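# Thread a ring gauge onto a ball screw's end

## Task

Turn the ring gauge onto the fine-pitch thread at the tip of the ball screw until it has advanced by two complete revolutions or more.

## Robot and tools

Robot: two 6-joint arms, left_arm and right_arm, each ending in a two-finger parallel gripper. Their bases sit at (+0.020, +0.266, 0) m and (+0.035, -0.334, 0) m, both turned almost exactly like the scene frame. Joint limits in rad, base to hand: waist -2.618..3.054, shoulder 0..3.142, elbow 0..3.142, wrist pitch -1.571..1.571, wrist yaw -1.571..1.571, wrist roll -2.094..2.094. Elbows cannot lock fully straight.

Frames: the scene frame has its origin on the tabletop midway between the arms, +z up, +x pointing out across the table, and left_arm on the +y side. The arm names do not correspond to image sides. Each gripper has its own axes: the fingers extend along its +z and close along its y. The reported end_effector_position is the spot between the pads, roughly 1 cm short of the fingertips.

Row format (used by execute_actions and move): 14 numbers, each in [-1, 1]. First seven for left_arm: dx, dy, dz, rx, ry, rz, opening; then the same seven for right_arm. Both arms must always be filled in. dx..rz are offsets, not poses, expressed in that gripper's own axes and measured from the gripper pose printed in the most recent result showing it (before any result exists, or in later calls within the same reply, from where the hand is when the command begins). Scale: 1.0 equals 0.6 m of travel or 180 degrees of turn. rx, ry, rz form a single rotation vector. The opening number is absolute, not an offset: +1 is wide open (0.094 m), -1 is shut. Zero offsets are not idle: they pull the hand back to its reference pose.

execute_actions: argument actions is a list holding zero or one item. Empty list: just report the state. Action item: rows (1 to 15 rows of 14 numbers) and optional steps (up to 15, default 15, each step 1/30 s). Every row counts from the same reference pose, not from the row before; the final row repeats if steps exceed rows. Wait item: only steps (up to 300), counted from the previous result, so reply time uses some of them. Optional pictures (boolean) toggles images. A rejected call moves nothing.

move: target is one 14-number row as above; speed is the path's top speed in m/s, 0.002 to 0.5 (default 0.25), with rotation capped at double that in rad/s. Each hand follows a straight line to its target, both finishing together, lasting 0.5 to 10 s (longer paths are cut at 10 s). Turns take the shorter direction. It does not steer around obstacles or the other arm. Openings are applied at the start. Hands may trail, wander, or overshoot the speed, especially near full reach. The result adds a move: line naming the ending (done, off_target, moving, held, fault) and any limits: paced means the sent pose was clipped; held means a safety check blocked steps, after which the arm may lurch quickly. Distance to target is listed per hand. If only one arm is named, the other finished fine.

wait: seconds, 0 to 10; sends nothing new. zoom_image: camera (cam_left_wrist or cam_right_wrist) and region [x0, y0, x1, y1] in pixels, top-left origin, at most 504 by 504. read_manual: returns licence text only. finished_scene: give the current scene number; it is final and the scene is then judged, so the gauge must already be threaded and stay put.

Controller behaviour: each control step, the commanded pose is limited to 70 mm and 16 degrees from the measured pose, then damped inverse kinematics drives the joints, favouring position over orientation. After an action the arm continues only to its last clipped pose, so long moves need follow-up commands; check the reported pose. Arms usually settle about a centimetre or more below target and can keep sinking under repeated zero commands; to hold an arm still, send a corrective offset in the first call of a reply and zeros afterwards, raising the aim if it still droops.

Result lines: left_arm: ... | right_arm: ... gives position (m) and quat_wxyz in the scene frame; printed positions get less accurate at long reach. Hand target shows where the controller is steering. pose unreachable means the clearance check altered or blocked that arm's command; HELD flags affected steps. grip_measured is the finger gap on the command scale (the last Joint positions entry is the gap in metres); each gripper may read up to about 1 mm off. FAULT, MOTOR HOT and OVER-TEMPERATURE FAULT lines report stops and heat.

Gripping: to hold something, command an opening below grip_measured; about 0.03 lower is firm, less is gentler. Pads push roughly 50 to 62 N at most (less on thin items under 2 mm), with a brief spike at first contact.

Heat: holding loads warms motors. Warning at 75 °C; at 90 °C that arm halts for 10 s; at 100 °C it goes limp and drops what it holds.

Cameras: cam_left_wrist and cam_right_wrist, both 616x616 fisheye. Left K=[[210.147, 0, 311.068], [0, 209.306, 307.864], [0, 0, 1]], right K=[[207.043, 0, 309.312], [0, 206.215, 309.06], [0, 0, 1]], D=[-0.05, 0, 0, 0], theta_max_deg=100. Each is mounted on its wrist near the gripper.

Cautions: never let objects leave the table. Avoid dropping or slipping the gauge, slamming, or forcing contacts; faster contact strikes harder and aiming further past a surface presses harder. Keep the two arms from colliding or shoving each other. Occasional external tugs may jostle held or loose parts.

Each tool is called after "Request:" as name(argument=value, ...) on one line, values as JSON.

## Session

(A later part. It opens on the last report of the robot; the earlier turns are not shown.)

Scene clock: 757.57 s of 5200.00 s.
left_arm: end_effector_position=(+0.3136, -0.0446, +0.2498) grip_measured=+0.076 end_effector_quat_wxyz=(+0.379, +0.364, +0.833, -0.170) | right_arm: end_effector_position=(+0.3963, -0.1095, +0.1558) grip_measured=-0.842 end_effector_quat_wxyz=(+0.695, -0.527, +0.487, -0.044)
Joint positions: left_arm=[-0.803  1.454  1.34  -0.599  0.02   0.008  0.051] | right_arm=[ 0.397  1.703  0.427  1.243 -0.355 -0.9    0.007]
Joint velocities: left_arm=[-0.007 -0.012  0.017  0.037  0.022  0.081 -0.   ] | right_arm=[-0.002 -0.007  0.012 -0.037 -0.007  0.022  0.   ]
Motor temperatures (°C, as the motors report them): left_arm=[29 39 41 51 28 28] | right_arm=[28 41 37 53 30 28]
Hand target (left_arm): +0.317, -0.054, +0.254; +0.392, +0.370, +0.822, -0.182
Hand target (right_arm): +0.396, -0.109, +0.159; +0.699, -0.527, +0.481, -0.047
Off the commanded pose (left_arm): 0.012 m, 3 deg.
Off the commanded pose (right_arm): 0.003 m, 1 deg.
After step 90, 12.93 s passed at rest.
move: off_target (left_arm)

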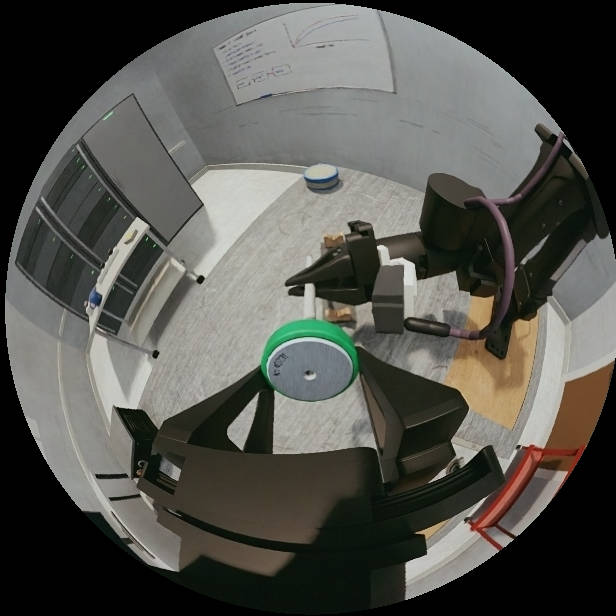

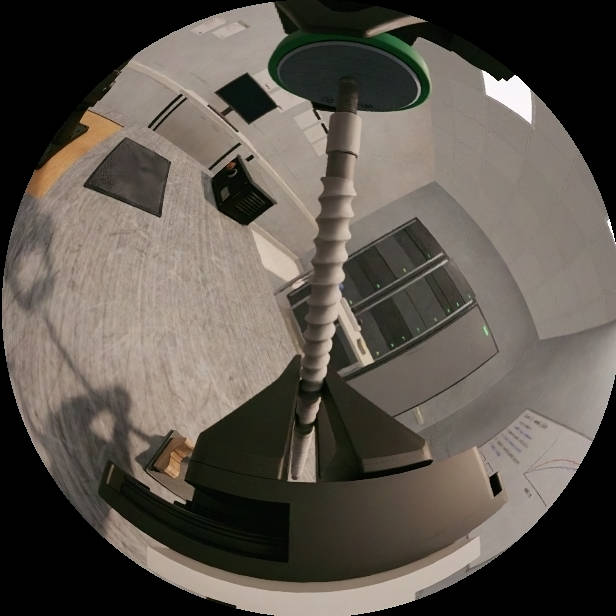

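Request:
execute_actions(actions=[{"rows": [[-0.0211,0,0.003,0,-0.0159,0,0.25,-0.0048,-0.0060,-0.0001,0.0047,-0.0037,-0.0023,-0.88]], "steps": 15}], pictures=false)

Request:
wait(seconds=0.5)

Request:
zoom_image(camera="cam_right_wrist", region=[270, 10, 430, 170])

Scene clock: 779.13 s of 5200.00 s.
left_arm: end_effector_position=(+0.3193, -0.0504, +0.2596) grip_measured=+0.248 end_effector_quat_wxyz=(+0.401, +0.361, +0.823, -0.178) | right_arm: end_effector_position=(+0.3963, -0.1097, +0.1489) grip_measured=-0.842 end_effector_quat_wxyz=(+0.686, -0.536, +0.490, -0.048)
Joint positions: left_arm=[-0.803  1.454  1.34  -0.548  0.019  0.011  0.059] | right_arm=[ 0.397  1.707  0.427  1.222 -0.354 -0.921  0.007]
Joint velocities: left_arm=[-0.007  0.012  0.007  0.022 -0.007 -0.066 -0.001] | right_arm=[-0.002 -0.002 -0.007  0.022 -0.007 -0.037 -0.   ]
Motor temperatures (°C, as the motors report them): left_arm=[29 38 41 53 28 28] | right_arm=[28 41 37 52 30 28]
Hand target (left_arm): +0.320, -0.052, +0.258; +0.400, +0.360, +0.823, -0.179
Hand target (right_arm): +0.396, -0.110, +0.160; +0.701, -0.524, +0.481, -0.048
Off the commanded pose (left_arm): 0.002 m, 0 deg.
Off the commanded pose (right_arm): 0.012 m, 2 deg.
Steps of this call (steps 1 to 90: nothing new was sent; then 18.07 s passed at rest; steps 91 to 105: all 15 steps of this action). Readings (end_effector_position):
91: left_arm (+0.3138, -0.0447, +0.2500) | right_arm (+0.3963, -0.1095, +0.1559)
92: left_arm (+0.3147, -0.0456, +0.2516) | right_arm (+0.3963, -0.1096, +0.1551)
94: left_arm (+0.3167, -0.0476, +0.2549) | right_arm (+0.3964, -0.1096, +0.1523)
98: left_arm (+0.3184, -0.0495, +0.2581) | right_arm (+0.3964, -0.1097, +0.1493)
105: the state above

Scene clock: 779.63 s of 5200.00 s.
left_arm: end_effector_position=(+0.3195, -0.0505, +0.2599) grip_measured=+0.248 end_effector_quat_wxyz=(+0.402, +0.361, +0.822, -0.178) | right_arm: end_effector_position=(+0.3963, -0.1097, +0.1488) grip_measured=-0.842 end_effector_quat_wxyz=(+0.686, -0.536, +0.489, -0.049)
Joint positions: left_arm=[-0.803  1.454  1.34  -0.546  0.019  0.011  0.059] | right_arm=[ 0.397  1.707  0.427  1.222 -0.354 -0.922  0.007]
Joint velocities: left_arm=[ 0.032 -0.002  0.007 -0.037  0.022 -0.007 -0.001] | right_arm=[ 0.012  0.007 -0.022  0.007 -0.037  0.022  0.001]
Motor temperatures (°C, as the motors report them): left_arm=[29 38 41 53 28 28] | right_arm=[28 41 37 52 30 28]
Hand target (left_arm): +0.320, -0.052, +0.258; +0.400, +0.360, +0.823, -0.179
Hand target (right_arm): +0.396, -0.110, +0.160; +0.701, -0.524, +0.481, -0.048
Off the commanded pose (left_arm): 0.002 m, 0 deg.
Off the commanded pose (right_arm): 0.012 m, 3 deg.
Steps of this call (steps 1 to 15: nothing new was sent). Readings (end_effector_position):
1: left_arm (+0.3193, -0.0504, +0.2597) | right_arm (+0.3963, -0.1097, +0.1488)
2: left_arm (+0.3193, -0.0504, +0.2597) | right_arm (+0.3963, -0.1097, +0.1488)
4: left_arm (+0.3194, -0.0504, +0.2598) | right_arm (+0.3963, -0.1097, +0.1488)
8: left_arm (+0.3194, -0.0505, +0.2599) | right_arm (+0.3963, -0.1097, +0.1488)
15: the state above

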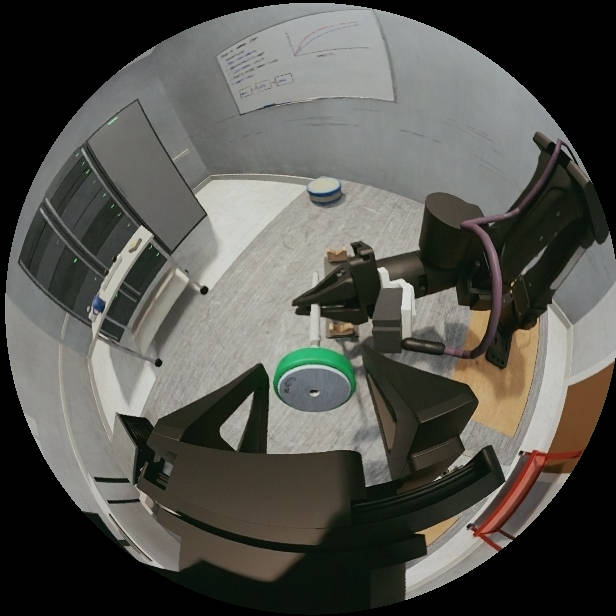

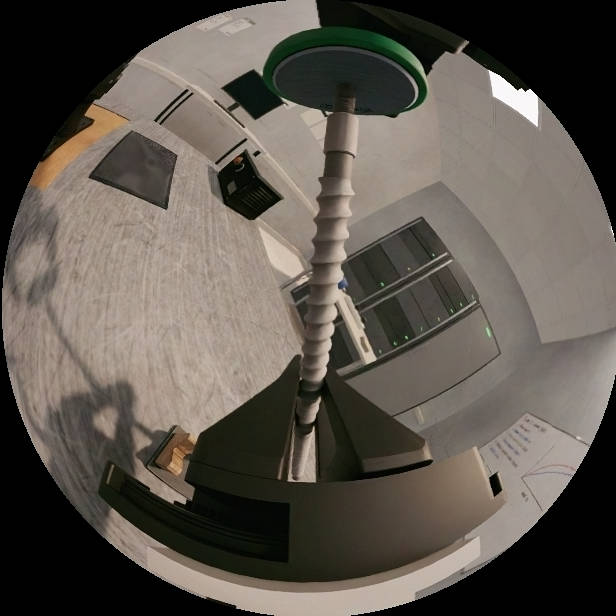

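Region (270, 10, 430, 170) of cam_right_wrist's 616x616 image, scaled by 3.150, with more detail than that image has.

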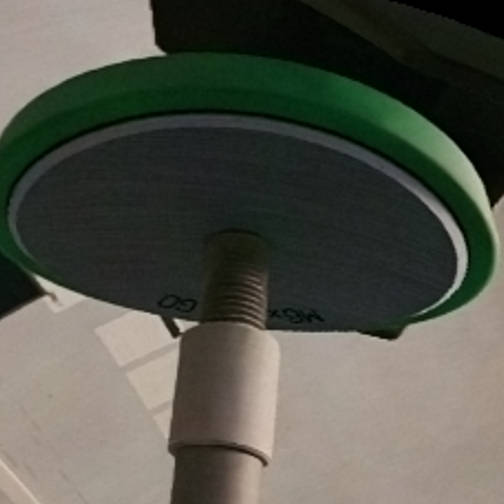

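Request:
execute_actions(actions=[{"rows": [[0.007,-0.0023,0.0034,0.0008,0.0033,0.0007,0.3,-0.0098,-0.0123,-0.0002,0.0096,-0.0076,0.0023,-0.88],[0.007,-0.0023,0.0034,0.0008,0.0033,0.0007,0.3,-0.0098,-0.0123,-0.0002,0.0096,-0.0076,0.0023,-0.88],[0.014,-0.0046,0.0068,0.0015,0.0067,0.0013,0.3,-0.0098,-0.0123,-0.0002,0.0096,-0.0076,0.0023,-0.88],[0.014,-0.0046,0.0068,0.0015,0.0067,0.0013,0.3,-0.0098,-0.0123,-0.0002,0.0096,-0.0076,0.0023,-0.88],[0.021,-0.007,0.0103,0.0023,0.01,0.002,0.3,-0.0098,-0.0123,-0.0002,0.0096,-0.0076,0.0023,-0.88],[0.021,-0.007,0.0103,0.0023,0.01,0.002,0.3,-0.0098,-0.0123,-0.0002,0.0096,-0.0076,0.0023,-0.88],[0.0285,-0.0093,0.0137,0.0031,0.0134,0.0027,0.3,-0.0098,-0.0123,-0.0002,0.0096,-0.0076,0.0023,-0.88]], "steps": 15}], pictures=false)

Request:
wait(seconds=0.7)

Request:
zoom_image(camera="cam_left_wrist", region=[220, 280, 400, 460])

Scene clock: 819.33 s of 5200.00 s.
left_arm: end_effector_position=(+0.3176, -0.0486, +0.2498) grip_measured=+0.298 end_effector_quat_wxyz=(+0.393, +0.363, +0.827, -0.175) | right_arm: end_effector_position=(+0.3963, -0.1097, +0.1486) grip_measured=-0.842 end_effector_quat_wxyz=(+0.686, -0.537, +0.490, -0.049)
Joint positions: left_arm=[-0.803  1.454  1.316 -0.544  0.019  0.011  0.061] | right_arm=[ 0.397  1.707  0.427  1.221 -0.354 -0.922  0.007]
Joint velocities: left_arm=[ 0.002  0.017  0.017 -0.095  0.007  0.007  0.001] | right_arm=[ 0.017 -0.002  0.002  0.066 -0.051  0.007 -0.   ]
Motor temperatures (°C, as the motors report them): left_arm=[29 38 41 51 28 28] | right_arm=[28 41 37 55 30 28]
Hand target (left_arm): +0.313, -0.051, +0.241; +0.383, +0.370, +0.828, -0.173
Hand target (right_arm): +0.397, -0.110, +0.158; +0.699, -0.525, +0.483, -0.047
Off the commanded pose (left_arm): 0.010 m, 1 deg.
Off the commanded pose (right_arm): 0.010 m, 2 deg.
Steps of this call (steps 1 to 90: nothing new was sent; then 36.20 s passed at rest; steps 91 to 105: all 15 steps of this action). Readings (end_effector_position):
91: left_arm (+0.3195, -0.0505, +0.2599) | right_arm (+0.3963, -0.1097, +0.1487)
92: left_arm (+0.3195, -0.0505, +0.2599) | right_arm (+0.3963, -0.1097, +0.1487)
94: left_arm (+0.3195, -0.0505, +0.2599) | right_arm (+0.3963, -0.1097, +0.1487)
98: left_arm (+0.3187, -0.0498, +0.2552) | right_arm (+0.3963, -0.1097, +0.1486)
105: the state above

Scene clock: 820.03 s of 5200.00 s.
left_arm: end_effector_position=(+0.3176, -0.0486, +0.2498) grip_measured=+0.298 end_effector_quat_wxyz=(+0.393, +0.363, +0.827, -0.175) | right_arm: end_effector_position=(+0.3963, -0.1097, +0.1486) grip_measured=-0.842 end_effector_quat_wxyz=(+0.686, -0.537, +0.489, -0.049)
Joint positions: left_arm=[-0.803  1.454  1.316 -0.544  0.019  0.011  0.061] | right_arm=[ 0.397  1.707  0.427  1.221 -0.354 -0.923  0.007]
Joint velocities: left_arm=[-0.007  0.012 -0.022 -0.007 -0.066 -0.066  0.   ] | right_arm=[-0.007  0.007  0.002 -0.037  0.022 -0.007  0.   ]
Motor temperatures (°C, as the motors report them): left_arm=[29 38 41 51 28 28] | right_arm=[28 41 37 55 30 28]
Hand target (left_arm): +0.313, -0.051, +0.241; +0.383, +0.370, +0.828, -0.173
Hand target (right_arm): +0.397, -0.110, +0.158; +0.699, -0.525, +0.483, -0.047
Off the commanded pose (left_arm): 0.010 m, 1 deg.
Off the commanded pose (right_arm): 0.010 m, 2 deg.
Steps of this call (steps 1 to 21: nothing new was sent). Readings (end_effector_position):
1: left_arm (+0.3176, -0.0486, +0.2498) | right_arm (+0.3963, -0.1097, +0.1486)
2: left_arm (+0.3176, -0.0486, +0.2498) | right_arm (+0.3963, -0.1097, +0.1486)
4: left_arm (+0.3176, -0.0486, +0.2498) | right_arm (+0.3963, -0.1097, +0.1486)
8: left_arm (+0.3176, -0.0486, +0.2498) | right_arm (+0.3963, -0.1097, +0.1486)
21: the state above

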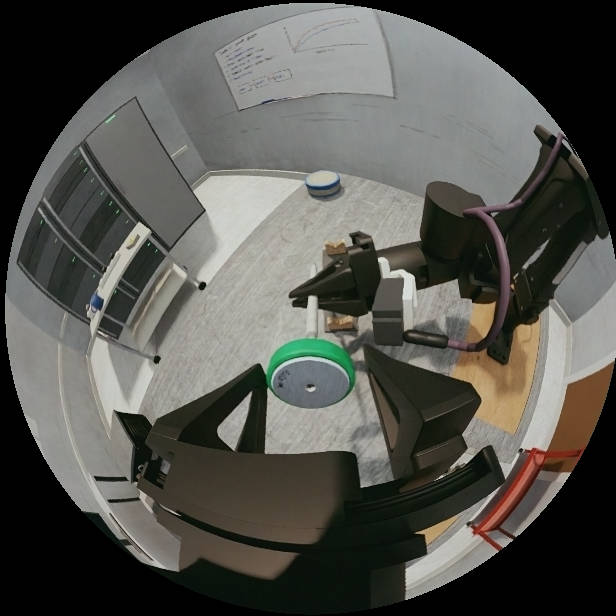

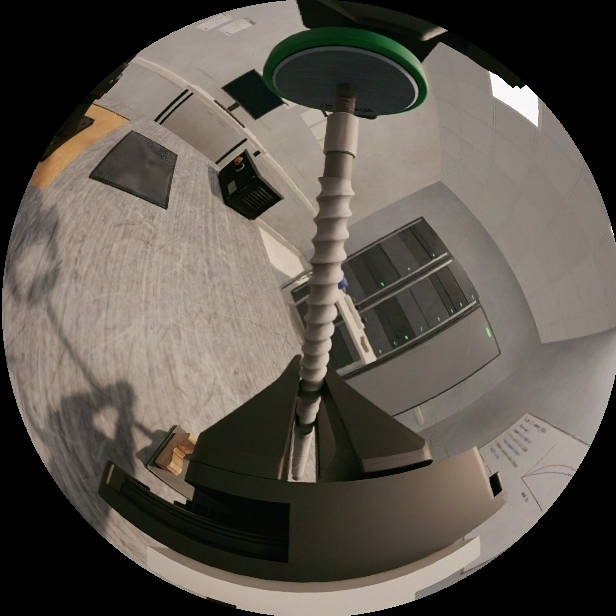

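Region (220, 280, 400, 460) of cam_left_wrist's 616x616 image, scaled by 2.800, with more detail than that image has.

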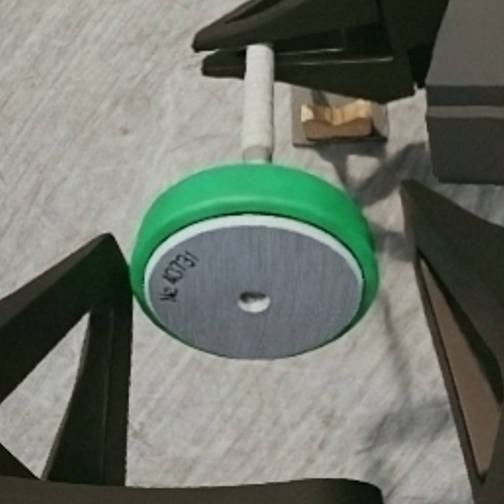

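Request:
execute_actions(actions=[{"rows": [[0.012,0,0.007,0,0.005,0,0.3,-0.0098,-0.0123,-0.0002,0.0096,-0.0076,0.0025,-0.88],[0.012,0,0.007,0,0.005,0,0.3,-0.0098,-0.0123,-0.0002,0.0096,-0.0076,0.0025,-0.88],[0.017,0,0.010,0,0.007,0,0.3,-0.0098,-0.0123,-0.0002,0.0096,-0.0076,0.0025,-0.88],[0.017,0,0.010,0,0.007,0,0.3,-0.0098,-0.0123,-0.0002,0.0096,-0.0076,0.0025,-0.88],[0.022,0,0.013,0,0.009,0,0.3,-0.0098,-0.0123,-0.0002,0.0096,-0.0076,0.0025,-0.88],[0.022,0,0.013,0,0.009,0,0.3,-0.0098,-0.0123,-0.0002,0.0096,-0.0076,0.0025,-0.88],[0.0268,0,0.0157,0,0.0108,0,0.3,-0.0098,-0.0123,-0.0002,0.0096,-0.0076,0.0025,-0.88]], "steps": 15}])

Request:
zoom_image(camera="cam_left_wrist", region=[220, 280, 400, 460])

Scene clock: 865.83 s of 5200.00 s.
left_arm: end_effector_position=(+0.3160, -0.0469, +0.2388) grip_measured=+0.298 end_effector_quat_wxyz=(+0.385, +0.364, +0.830, -0.171) | right_arm: end_effector_position=(+0.3963, -0.1097, +0.1485) grip_measured=-0.842 end_effector_quat_wxyz=(+0.685, -0.537, +0.490, -0.049)
Joint positions: left_arm=[-0.803  1.454  1.287 -0.534  0.019  0.011  0.061] | right_arm=[ 0.397  1.707  0.427  1.22  -0.354 -0.923  0.007]
Joint velocities: left_arm=[ 0.007 -0.007  0.007  0.022 -0.022 -0.007 -0.002] | right_arm=[ 0.007 -0.007 -0.002 -0.007 -0.007 -0.007 -0.001]
Motor temperatures (°C, as the motors report them): left_arm=[29 39 41 50 28 28] | right_arm=[28 41 37 56 30 28]
Hand target (left_arm): +0.316, -0.046, +0.231; +0.379, +0.366, +0.833, -0.168
Hand target (right_arm): +0.397, -0.110, +0.158; +0.699, -0.525, +0.483, -0.047
Off the commanded pose (left_arm): 0.007 m, 1 deg.
Off the commanded pose (right_arm): 0.010 m, 2 deg.
Steps of this call (steps 1 to 90: nothing new was sent; then 42.30 s passed at rest; steps 91 to 105: all 15 steps of this action). Readings (end_effector_position):
91: left_arm (+0.3176, -0.0486, +0.2498) | right_arm (+0.3963, -0.1097, +0.1486)
92: left_arm (+0.3177, -0.0487, +0.2498) | right_arm (+0.3963, -0.1097, +0.1486)
94: left_arm (+0.3177, -0.0487, +0.2490) | right_arm (+0.3963, -0.1097, +0.1485)
98: left_arm (+0.3168, -0.0477, +0.2427) | right_arm (+0.3963, -0.1097, +0.1485)
105: the state above

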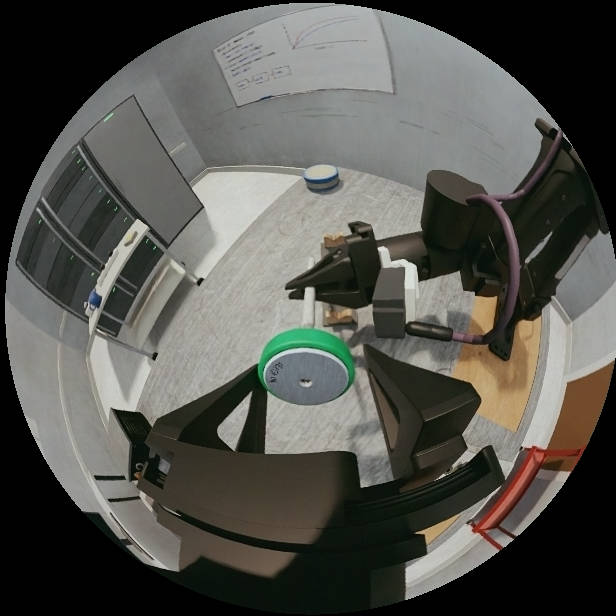

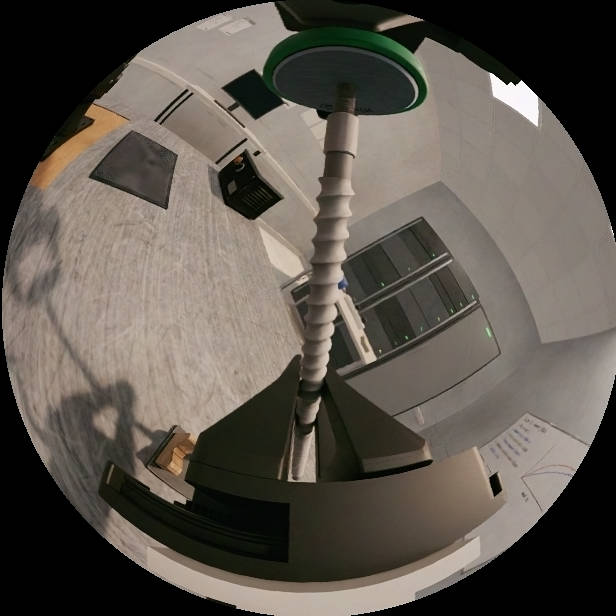

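Region (220, 280, 400, 460) of cam_left_wrist's 616x616 image, scaled by 2.800, with more detail than that image has.

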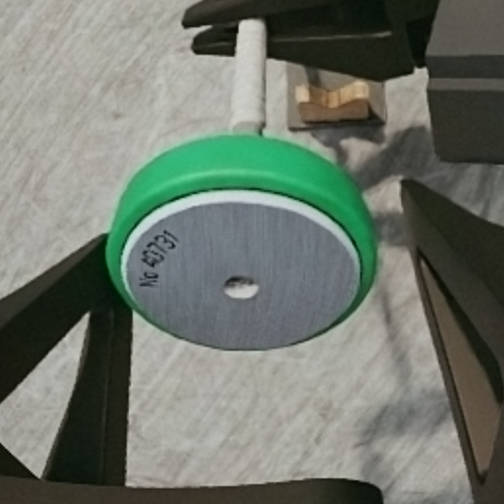

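Request:
execute_actions(actions=[{"rows": [[0.0015,0.003,0.0033,-0.003,-0.001,0,0.3,-0.0098,-0.0123,-0.0002,0.0096,-0.0076,0.007,-0.88],[0.0015,0.0057,0.0033,-0.006,-0.001,0,0.3,-0.0098,-0.0123,-0.0002,0.0096,-0.0076,0.010,-0.88],[0.0015,0.0057,0.0033,-0.006,-0.001,0,0.3,-0.0098,-0.0123,-0.0002,0.0096,-0.0076,0.012,-0.88],[0.0015,0.0057,0.0033,-0.006,-0.001,0,0.3,-0.0098,-0.0123,-0.0002,0.0096,-0.0076,0.014,-0.88],[0.0015,0.0057,0.0033,-0.006,-0.001,0,0.3,-0.0098,-0.0123,-0.0002,0.0096,-0.0076,0.016,-0.88]], "steps": 15}])

Request:
zoom_image(camera="cam_left_wrist", region=[220, 280, 400, 460])

Scene clock: 892.73 s of 5200.00 s.
left_arm: end_effector_position=(+0.3188, -0.0466, +0.2408) grip_measured=+0.298 end_effector_quat_wxyz=(+0.391, +0.361, +0.830, -0.168) | right_arm: end_effector_position=(+0.3963, -0.1097, +0.1477) grip_measured=-0.842 end_effector_quat_wxyz=(+0.685, -0.530, +0.499, -0.038)
Joint positions: left_arm=[-0.803  1.454  1.287 -0.523  0.007  0.011  0.061] | right_arm=[ 0.397  1.707  0.427  1.217 -0.354 -0.893  0.007]
Joint velocities: left_arm=[ 0.002 -0.012 -0.012  0.095 -0.022  0.007 -0.001] | right_arm=[-0.017 -0.017 -0.007 -0.007  0.007 -0.037 -0.001]
Motor temperatures (°C, as the motors report them): left_arm=[29 39 41 50 28 28] | right_arm=[28 41 37 56 30 29]
Hand target (left_arm): +0.319, -0.045, +0.237; +0.390, +0.361, +0.831, -0.164
Hand target (right_arm): +0.397, -0.110, +0.158; +0.699, -0.515, +0.494, -0.032
Off the commanded pose (left_arm): 0.004 m, 1 deg.
Off the commanded pose (right_arm): 0.010 m, 3 deg.
Steps of this call (steps 1 to 90: nothing new was sent; then 23.40 s passed at rest; steps 91 to 105: all 15 steps of this action). Readings (end_effector_position):
91: left_arm (+0.3162, -0.0470, +0.2391) | right_arm (+0.3963, -0.1097, +0.1484)
92: left_arm (+0.3166, -0.0470, +0.2394) | right_arm (+0.3963, -0.1097, +0.1483)
94: left_arm (+0.3175, -0.0468, +0.2400) | right_arm (+0.3963, -0.1097, +0.1481)
98: left_arm (+0.3183, -0.0467, +0.2405) | right_arm (+0.3963, -0.1097, +0.1478)
105: the state above

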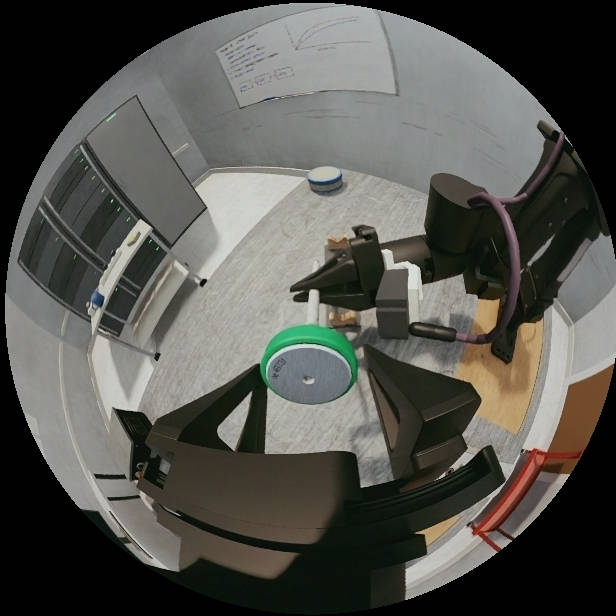

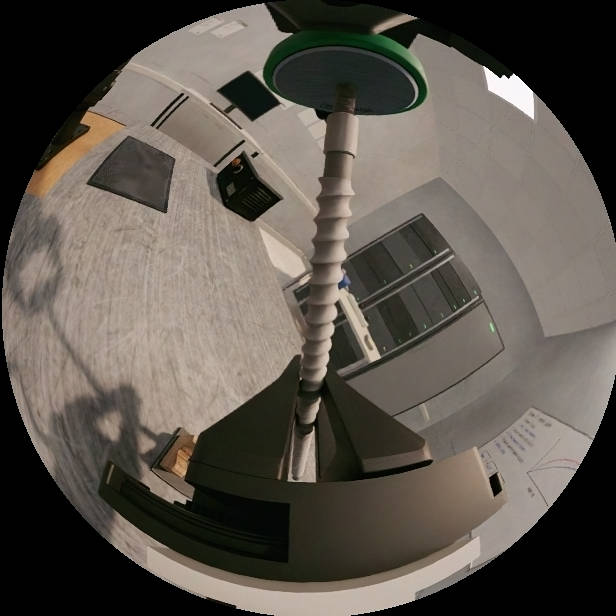

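Region (220, 280, 400, 460) of cam_left_wrist's 616x616 image, scaled by 2.800, with more detail than that image has.

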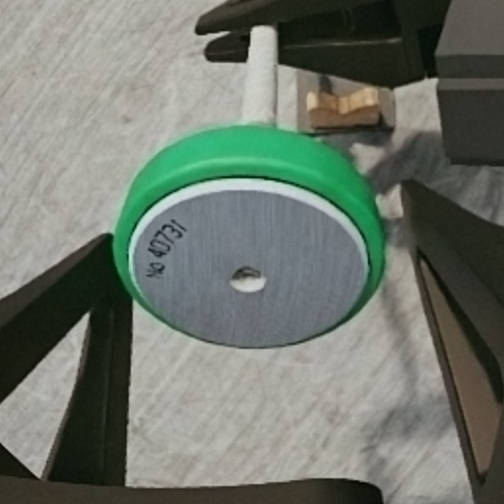

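Request:
execute_actions(actions=[{"rows": [[0.0068,0,0.0033,0,0.0032,0,0.3,-0.0125,-0.0117,-0.0002,0.0087,-0.0101,0.007,-0.88],[0.0068,-0.002,0.0033,0.002,0.0032,0,0.3,-0.0144,-0.0102,-0.0002,0.0071,-0.0121,0.009,-0.88],[0.0068,-0.0047,0.0033,0.0051,0.0032,0,0.3,-0.0162,-0.0088,-0.0002,0.0056,-0.0141,0.0108,-0.88]], "steps": 15}])

Request:
zoom_image(camera="cam_left_wrist", region=[220, 280, 400, 460])

Scene clock: 915.73 s of 5200.00 s.
left_arm: end_effector_position=(+0.3177, -0.0477, +0.2409) grip_measured=+0.298 end_effector_quat_wxyz=(+0.390, +0.363, +0.829, -0.172) | right_arm: end_effector_position=(+0.3950, -0.1084, +0.1478) grip_measured=-0.842 end_effector_quat_wxyz=(+0.685, -0.528, +0.500, -0.028)
Joint positions: left_arm=[-0.803  1.454  1.287 -0.523  0.016  0.011  0.061] | right_arm=[ 0.397  1.707  0.427  1.217 -0.364 -0.876  0.007]
Joint velocities: left_arm=[-0.032 -0.017 -0.007  0.007 -0.037 -0.007 -0.   ] | right_arm=[-0.007 -0.012  0.027  0.007 -0.007  0.007 -0.001]
Motor temperatures (°C, as the motors report them): left_arm=[29 39 41 50 28 28] | right_arm=[28 41 37 57 30 29]
Hand target (left_arm): +0.316, -0.048, +0.236; +0.384, +0.365, +0.830, -0.173
Hand target (right_arm): +0.394, -0.107, +0.158; +0.700, -0.517, +0.492, -0.019
Off the commanded pose (left_arm): 0.005 m, 1 deg.
Off the commanded pose (right_arm): 0.010 m, 3 deg.
Steps of this call (steps 1 to 90: nothing new was sent; then 19.50 s passed at rest; steps 91 to 105: all 15 steps of this action). Readings (end_effector_position):
91: left_arm (+0.3189, -0.0465, +0.2408) | right_arm (+0.3963, -0.1097, +0.1477)
92: left_arm (+0.3189, -0.0465, +0.2408) | right_arm (+0.3962, -0.1097, +0.1477)
94: left_arm (+0.3185, -0.0469, +0.2409) | right_arm (+0.3959, -0.1093, +0.1477)
98: left_arm (+0.3180, -0.0474, +0.2409) | right_arm (+0.3953, -0.1087, +0.1477)
105: the state above

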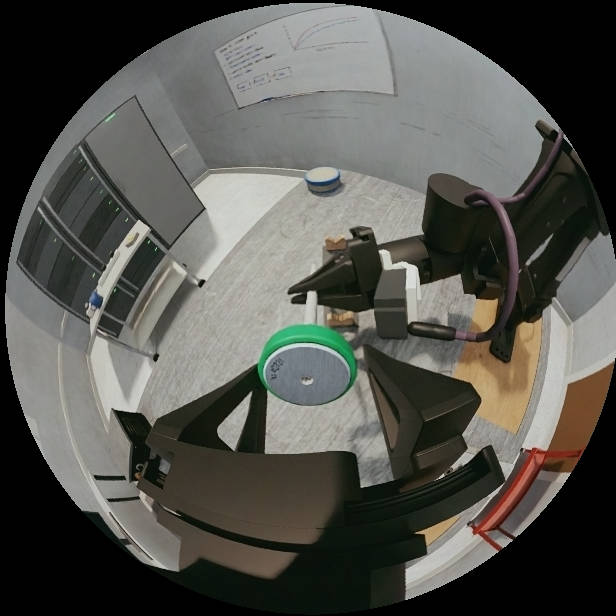

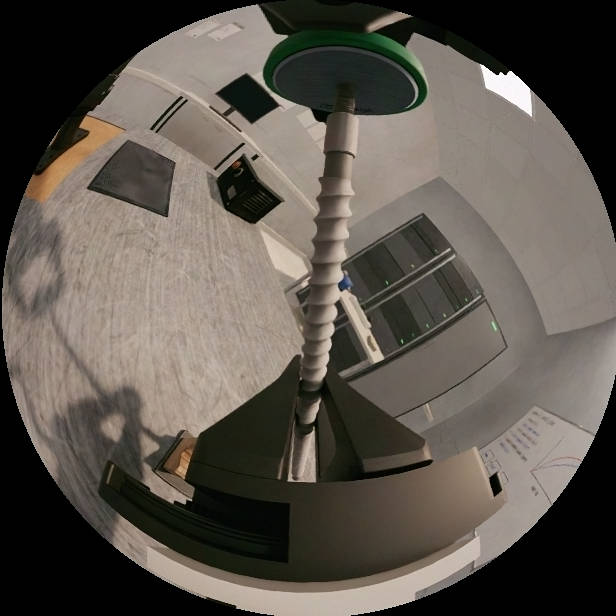

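Region (220, 280, 400, 460) of cam_left_wrist's 616x616 image, scaled by 2.800, with more detail than that image has.

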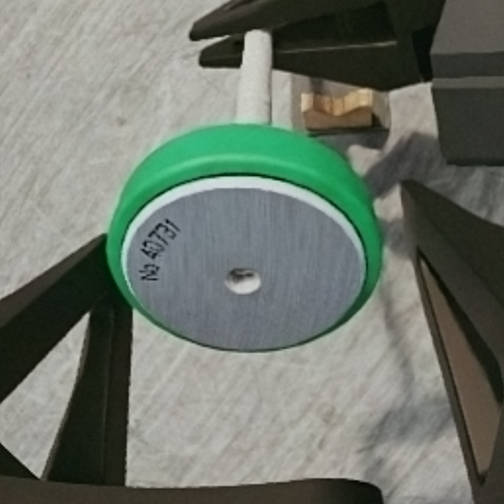

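Request:
execute_actions(actions=[{"rows": [[0.0068,0,0.0033,0,0.0032,0,0.3,-0.0155,-0.0095,-0.0002,0.0062,-0.0133,0.0075,-0.88],[0.0068,0,0.0033,0,0.0032,0,0.3,-0.0171,-0.0081,-0.0002,0.0048,-0.0151,0.0092,-0.88]], "steps": 15}])

Request:
zoom_image(camera="cam_left_wrist", region=[220, 280, 400, 460])

Scene clock: 922.63 s of 5200.00 s.
left_arm: end_effector_position=(+0.3176, -0.0477, +0.2409) grip_measured=+0.298 end_effector_quat_wxyz=(+0.390, +0.363, +0.829, -0.172) | right_arm: end_effector_position=(+0.3932, -0.1066, +0.1478) grip_measured=-0.842 end_effector_quat_wxyz=(+0.686, -0.528, +0.500, -0.019)
Joint positions: left_arm=[-0.803  1.454  1.287 -0.523  0.016  0.011  0.061] | right_arm=[ 0.397  1.707  0.427  1.217 -0.379 -0.864  0.007]
Joint velocities: left_arm=[-0.012 -0.007 -0.002 -0.037 -0.037  0.066 -0.001] | right_arm=[-0.002  0.002 -0.007 -0.022 -0.051  0.007 -0.   ]
Motor temperatures (°C, as the motors report them): left_arm=[29 39 41 49 28 28] | right_arm=[28 41 37 57 30 29]
Hand target (left_arm): +0.317, -0.047, +0.236; +0.386, +0.364, +0.831, -0.170
Hand target (right_arm): +0.392, -0.105, +0.158; +0.701, -0.517, +0.492, -0.010
Off the commanded pose (left_arm): 0.005 m, 1 deg.
Off the commanded pose (right_arm): 0.011 m, 3 deg.
Steps of this call (steps 1 to 90: nothing new was sent; then 3.40 s passed at rest; steps 91 to 105: all 15 steps of this action). Readings (end_effector_position):
91: left_arm (+0.3176, -0.0477, +0.2409) | right_arm (+0.3949, -0.1082, +0.1478)
92: left_arm (+0.3176, -0.0477, +0.2409) | right_arm (+0.3946, -0.1080, +0.1478)
94: left_arm (+0.3176, -0.0477, +0.2409) | right_arm (+0.3941, -0.1075, +0.1478)
98: left_arm (+0.3176, -0.0477, +0.2409) | right_arm (+0.3935, -0.1069, +0.1478)
105: the state above

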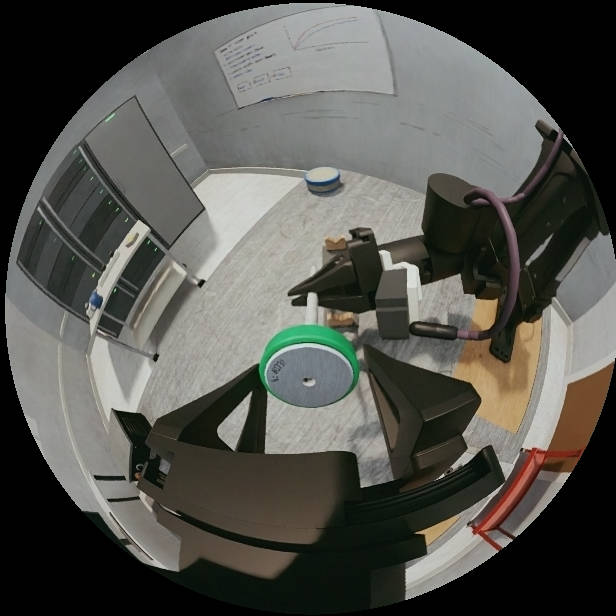

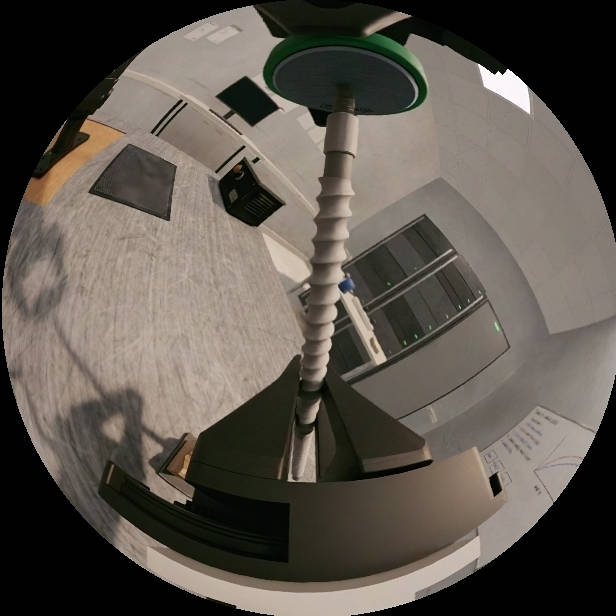

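Region (220, 280, 400, 460) of cam_left_wrist's 616x616 image, scaled by 2.800, with more detail than that image has.

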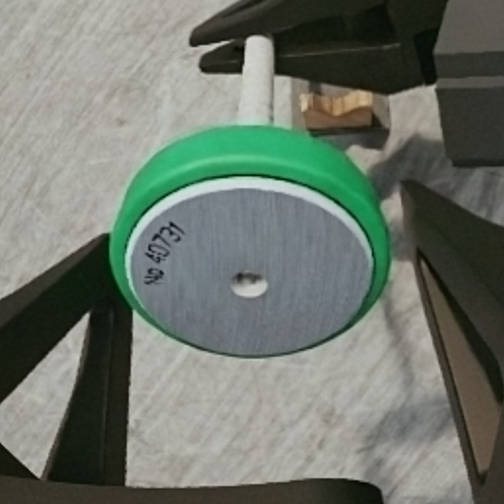

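Request:
execute_actions(actions=[{"rows": [[0.004,0,0.002,0,0.002,0,0.55,-0.0139,-0.0107,-0.0002,0.0076,-0.0116,0.004,-0.88],[0.004,0,0.002,0,0.002,0,0.55,-0.0139,-0.0107,-0.0002,0.0076,-0.0116,0.004,-0.88],[0.004,0,0.002,0,0.002,0,0.55,-0.0139,-0.0107,-0.0002,0.0076,-0.0116,0.004,-0.88],[0.004,0,0.002,0,0.002,-0.02,0.55,-0.0139,-0.0107,-0.0002,0.0076,-0.0116,0.004,-0.88],[0.004,0,0.002,0,0.002,-0.05,0.55,-0.0139,-0.0107,-0.0002,0.0076,-0.0116,0.004,-0.88],[0.004,0,0.002,0,0.002,-0.33,0.55,-0.0139,-0.0107,-0.0002,0.0076,-0.0116,0.004,-0.88]], "steps": 15}], pictures=false)

Scene clock: 939.73 s of 5200.00 s.
left_arm: end_effector_position=(+0.3164, -0.0491, +0.2411) grip_measured=+0.548 end_effector_quat_wxyz=(+0.335, +0.156, +0.891, -0.264) | right_arm: end_effector_position=(+0.3932, -0.1065, +0.1478) grip_measured=-0.842 end_effector_quat_wxyz=(+0.686, -0.528, +0.500, -0.019)
Joint positions: left_arm=[-0.803  1.454  1.287 -0.522  0.026 -0.473  0.073] | right_arm=[ 0.397  1.707  0.427  1.217 -0.379 -0.863  0.007]
Joint velocities: left_arm=[-0.002  0.007  0.007  0.022  0.051 -1.385  0.001] | right_arm=[-0.017  0.022 -0.002  0.051 -0.022 -0.022 -0.   ]
Motor temperatures (°C, as the motors report them): left_arm=[29 39 41 49 28 28] | right_arm=[28 41 37 58 30 29]
Hand target (left_arm): +0.317, -0.047, +0.238; +0.303, +0.063, +0.903, -0.297
Hand target (right_arm): +0.392, -0.105, +0.158; +0.701, -0.518, +0.491, -0.011
Off the commanded pose (left_arm): 0.003 m, 32 deg; orientation clipped at the last step of the last action.
Off the commanded pose (right_arm): 0.011 m, 3 deg.
Steps of this call (steps 1 to 90: nothing new was sent; then 13.60 s passed at rest; steps 91 to 105: all 15 steps of this action). Readings (end_effector_position):
91: left_arm (+0.3176, -0.0477, +0.2409) | right_arm (+0.3932, -0.1065, +0.1478)
92: left_arm (+0.3176, -0.0477, +0.2409) | right_arm (+0.3932, -0.1065, +0.1478)
94: left_arm (+0.3176, -0.0477, +0.2409) | right_arm (+0.3932, -0.1065, +0.1478)
98: left_arm (+0.3173, -0.0481, +0.2409) | right_arm (+0.3932, -0.1065, +0.1478)
105: the state above

Request:
execute_actions(actions=[{"rows": [[-0.0016,0.0032,0,-0.0013,-0.0040,-0.494,0.55,-0.0139,-0.0107,-0.0002,0.0076,-0.0116,0.004,-0.88]], "steps": 15}], pictures=false)

Scene clock: 948.47 s of 5200.00 s.
left_arm: end_effector_position=(+0.3158, -0.0501, +0.2417) grip_measured=+0.548 end_effector_quat_wxyz=(+0.185, -0.234, +0.873, -0.386) | right_arm: end_effector_position=(+0.3931, -0.1065, +0.1478) grip_measured=-0.842 end_effector_quat_wxyz=(+0.686, -0.528, +0.500, -0.018)
Joint positions: left_arm=[-0.797  1.454  1.287 -0.519  0.047 -1.347  0.073] | right_arm=[ 0.397  1.707  0.427  1.217 -0.379 -0.863  0.007]
Joint velocities: left_arm=[-0.007  0.007  0.002 -0.051 -0.037 -1.282 -0.   ] | right_arm=[ 0.002  0.002 -0.002 -0.022 -0.022 -0.022  0.   ]
Motor temperatures (°C, as the motors report them): left_arm=[29 39 41 49 28 28] | right_arm=[28 41 37 58 30 29]
Hand target (left_arm): +0.318, -0.048, +0.241; +0.145, -0.324, +0.843, -0.403
Hand target (right_arm): +0.392, -0.105, +0.158; +0.701, -0.518, +0.491, -0.011
Off the commanded pose (left_arm): 0.003 m, 39 deg; orientation clipped at the last step of the last action.
Off the commanded pose (right_arm): 0.011 m, 3 deg.
Steps of this call (steps 1 to 90: nothing new was sent; then 5.23 s passed at rest; steps 91 to 105: all 15 steps of this action). Readings (end_effector_position):
91: left_arm (+0.3157, -0.0499, +0.2413) | right_arm (+0.3932, -0.1065, +0.1478)
92: left_arm (+0.3154, -0.0501, +0.2413) | right_arm (+0.3932, -0.1065, +0.1478)
94: left_arm (+0.3155, -0.0500, +0.2413) | right_arm (+0.3931, -0.1065, +0.1478)
98: left_arm (+0.3162, -0.0494, +0.2414) | right_arm (+0.3931, -0.1065, +0.1478)
105: the state above

Request:
execute_actions(actions=[{"rows": [[-0.0069,0.0016,0,0.0009,-0.0077,-0.2174,0.55,-0.0139,-0.0107,-0.0002,0.0076,-0.0116,0.004,-0.88]], "steps": 15}], pictures=false)

Request:
wait(seconds=0.7)

Request:
zoom_image(camera="cam_left_wrist", region=[220, 280, 400, 460])

Scene clock: 957.73 s of 5200.00 s.
left_arm: end_effector_position=(+0.3176, -0.0493, +0.2424) grip_measured=+0.548 end_effector_quat_wxyz=(+0.058, -0.500, +0.752, -0.426) | right_arm: end_effector_position=(+0.3931, -0.1064, +0.1478) grip_measured=-0.842 end_effector_quat_wxyz=(+0.686, -0.528, +0.500, -0.018)
Joint positions: left_arm=[-0.797  1.454  1.287 -0.515  0.037 -1.993  0.073] | right_arm=[ 0.397  1.707  0.427  1.217 -0.38  -0.863  0.007]
Joint velocities: left_arm=[-0.002 -0.022 -0.017 -0.007 -0.095 -0.242 -0.   ] | right_arm=[ 0.007  0.002  0.002  0.095 -0.095  0.007 -0.001]
Motor temperatures (°C, as the motors report them): left_arm=[29 39 41 49 28 28] | right_arm=[28 41 37 58 30 29]
Hand target (left_arm): +0.319, -0.047, +0.242; +0.056, -0.517, +0.741, -0.425
Hand target (right_arm): +0.392, -0.105, +0.158; +0.701, -0.518, +0.491, -0.011
Off the commanded pose (left_arm): 0.003 m, 2 deg.
Off the commanded pose (right_arm): 0.011 m, 3 deg.
Steps of this call (steps 1 to 90: nothing new was sent; then 5.77 s passed at rest; steps 91 to 105: all 15 steps of this action). Readings (end_effector_position):
91: left_arm (+0.3159, -0.0506, +0.2422) | right_arm (+0.3931, -0.1065, +0.1478)
92: left_arm (+0.3160, -0.0506, +0.2423) | right_arm (+0.3931, -0.1065, +0.1478)
94: left_arm (+0.3160, -0.0507, +0.2424) | right_arm (+0.3931, -0.1064, +0.1478)
98: left_arm (+0.3164, -0.0504, +0.2424) | right_arm (+0.3931, -0.1064, +0.1478)
105: the state above

Scene clock: 958.43 s of 5200.00 s.
left_arm: end_effector_position=(+0.3181, -0.0488, +0.2424) grip_measured=+0.548 end_effector_quat_wxyz=(+0.053, -0.512, +0.743, -0.426) | right_arm: end_effector_position=(+0.3931, -0.1064, +0.1478) grip_measured=-0.842 end_effector_quat_wxyz=(+0.686, -0.528, +0.500, -0.018)
Joint positions: left_arm=[-0.797  1.454  1.287 -0.515  0.033 -2.023  0.073] | right_arm=[ 0.397  1.707  0.427  1.217 -0.38  -0.863  0.007]
Joint velocities: left_arm=[-0.017 -0.007 -0.012 -0.022  0.037  0.066  0.   ] | right_arm=[ 0.002 -0.012 -0.017 -0.007 -0.022 -0.051 -0.001]
Motor temperatures (°C, as the motors report them): left_arm=[29 39 41 49 28 28] | right_arm=[28 41 37 58 30 29]
Hand target (left_arm): +0.319, -0.047, +0.242; +0.056, -0.517, +0.741, -0.425
Hand target (right_arm): +0.392, -0.105, +0.158; +0.701, -0.518, +0.491, -0.011
Off the commanded pose (left_arm): 0.002 m, 1 deg.
Off the commanded pose (right_arm): 0.011 m, 3 deg.
Steps of this call (steps 1 to 21: nothing new was sent). Readings (end_effector_position):
1: left_arm (+0.3177, -0.0492, +0.2424) | right_arm (+0.3931, -0.1064, +0.1478)
2: left_arm (+0.3178, -0.0491, +0.2424) | right_arm (+0.3931, -0.1064, +0.1478)
4: left_arm (+0.3179, -0.0490, +0.2424) | right_arm (+0.3931, -0.1064, +0.1478)
8: left_arm (+0.3180, -0.0489, +0.2424) | right_arm (+0.3931, -0.1064, +0.1478)
21: the state above

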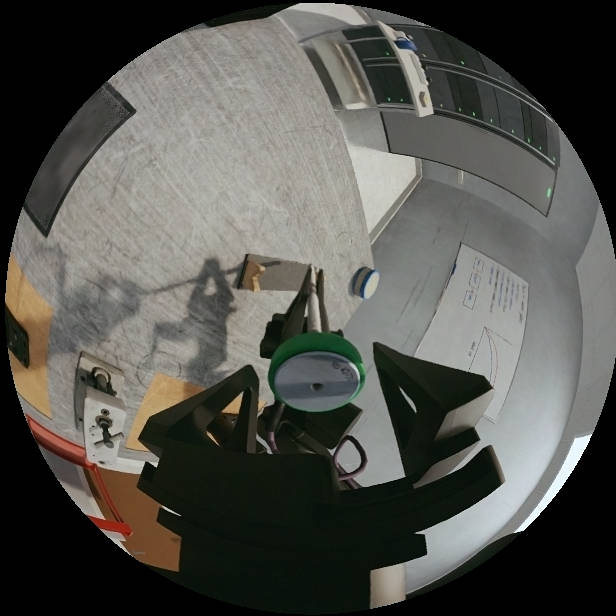

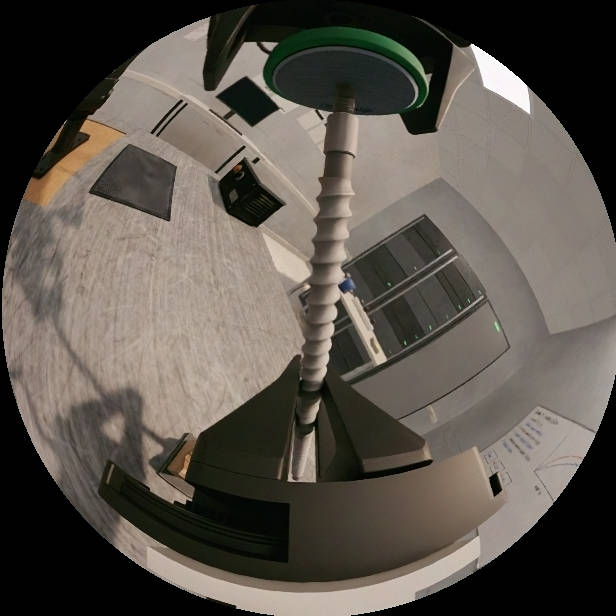

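Region (220, 280, 400, 460) of cam_left_wrist's 616x616 image, scaled by 2.800, with more detail than that image has.

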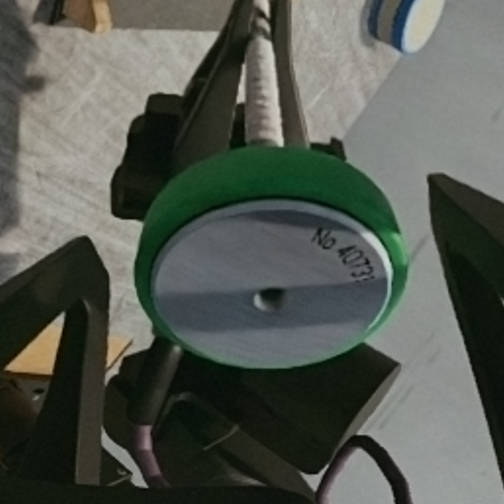

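Request:
execute_actions(actions=[{"rows": [[-0.0014,-0.0053,0,0.0046,-0.0020,0,0.4,-0.0139,-0.0107,-0.0002,0.0076,-0.0116,-0.0003,-0.88]], "steps": 15}])

Request:
zoom_image(camera="cam_left_wrist", region=[220, 280, 400, 460])

Scene clock: 975.37 s of 5200.00 s.
left_arm: end_effector_position=(+0.3196, -0.0497, +0.2444) grip_measured=+0.402 end_effector_quat_wxyz=(+0.055, -0.511, +0.741, -0.431) | right_arm: end_effector_position=(+0.3930, -0.1064, +0.1478) grip_measured=-0.842 end_effector_quat_wxyz=(+0.686, -0.530, +0.499, -0.020)
Joint positions: left_arm=[-0.797  1.454  1.287 -0.505  0.03  -2.023  0.066] | right_arm=[ 0.397  1.707  0.427  1.217 -0.38  -0.867  0.007]
Joint velocities: left_arm=[ 0.002  0.007 -0.002 -0.007 -0.051  0.022  0.001] | right_arm=[-0.017 -0.007  0.002 -0.051 -0.007 -0.007  0.001]
Motor temperatures (°C, as the motors report them): left_arm=[29 39 42 49 28 28] | right_arm=[28 41 37 58 30 29]
Hand target (left_arm): +0.321, -0.049, +0.244; +0.059, -0.513, +0.740, -0.430
Hand target (right_arm): +0.392, -0.105, +0.158; +0.701, -0.521, +0.487, -0.015
Off the commanded pose (left_arm): 0.002 m, 1 deg.
Off the commanded pose (right_arm): 0.011 m, 2 deg.
Steps of this call (steps 1 to 90: nothing new was sent; then 13.43 s passed at rest; steps 91 to 105: all 15 steps of this action). Readings (end_effector_position):
91: left_arm (+0.3183, -0.0489, +0.2425) | right_arm (+0.3931, -0.1064, +0.1478)
92: left_arm (+0.3185, -0.0491, +0.2429) | right_arm (+0.3931, -0.1064, +0.1478)
94: left_arm (+0.3189, -0.0493, +0.2435) | right_arm (+0.3930, -0.1064, +0.1478)
98: left_arm (+0.3194, -0.0496, +0.2441) | right_arm (+0.3930, -0.1064, +0.1478)
105: the state above

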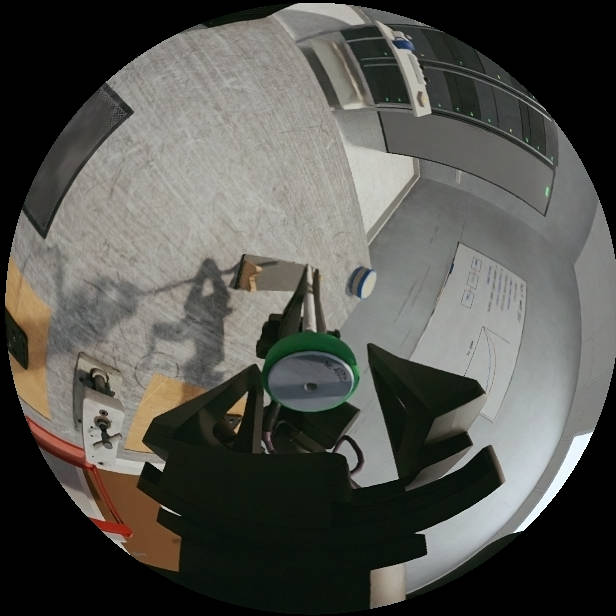

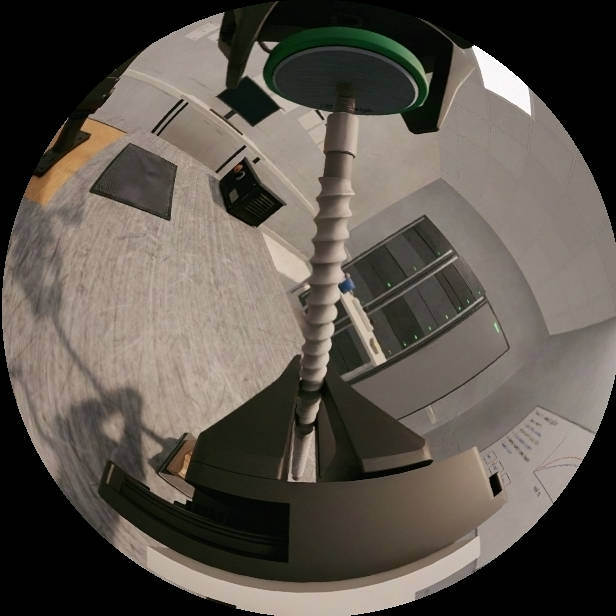

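Region (220, 280, 400, 460) of cam_left_wrist's 616x616 image, scaled by 2.800, with more detail than that image has.

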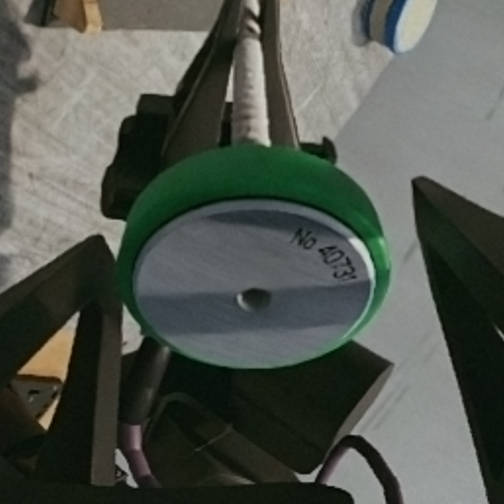

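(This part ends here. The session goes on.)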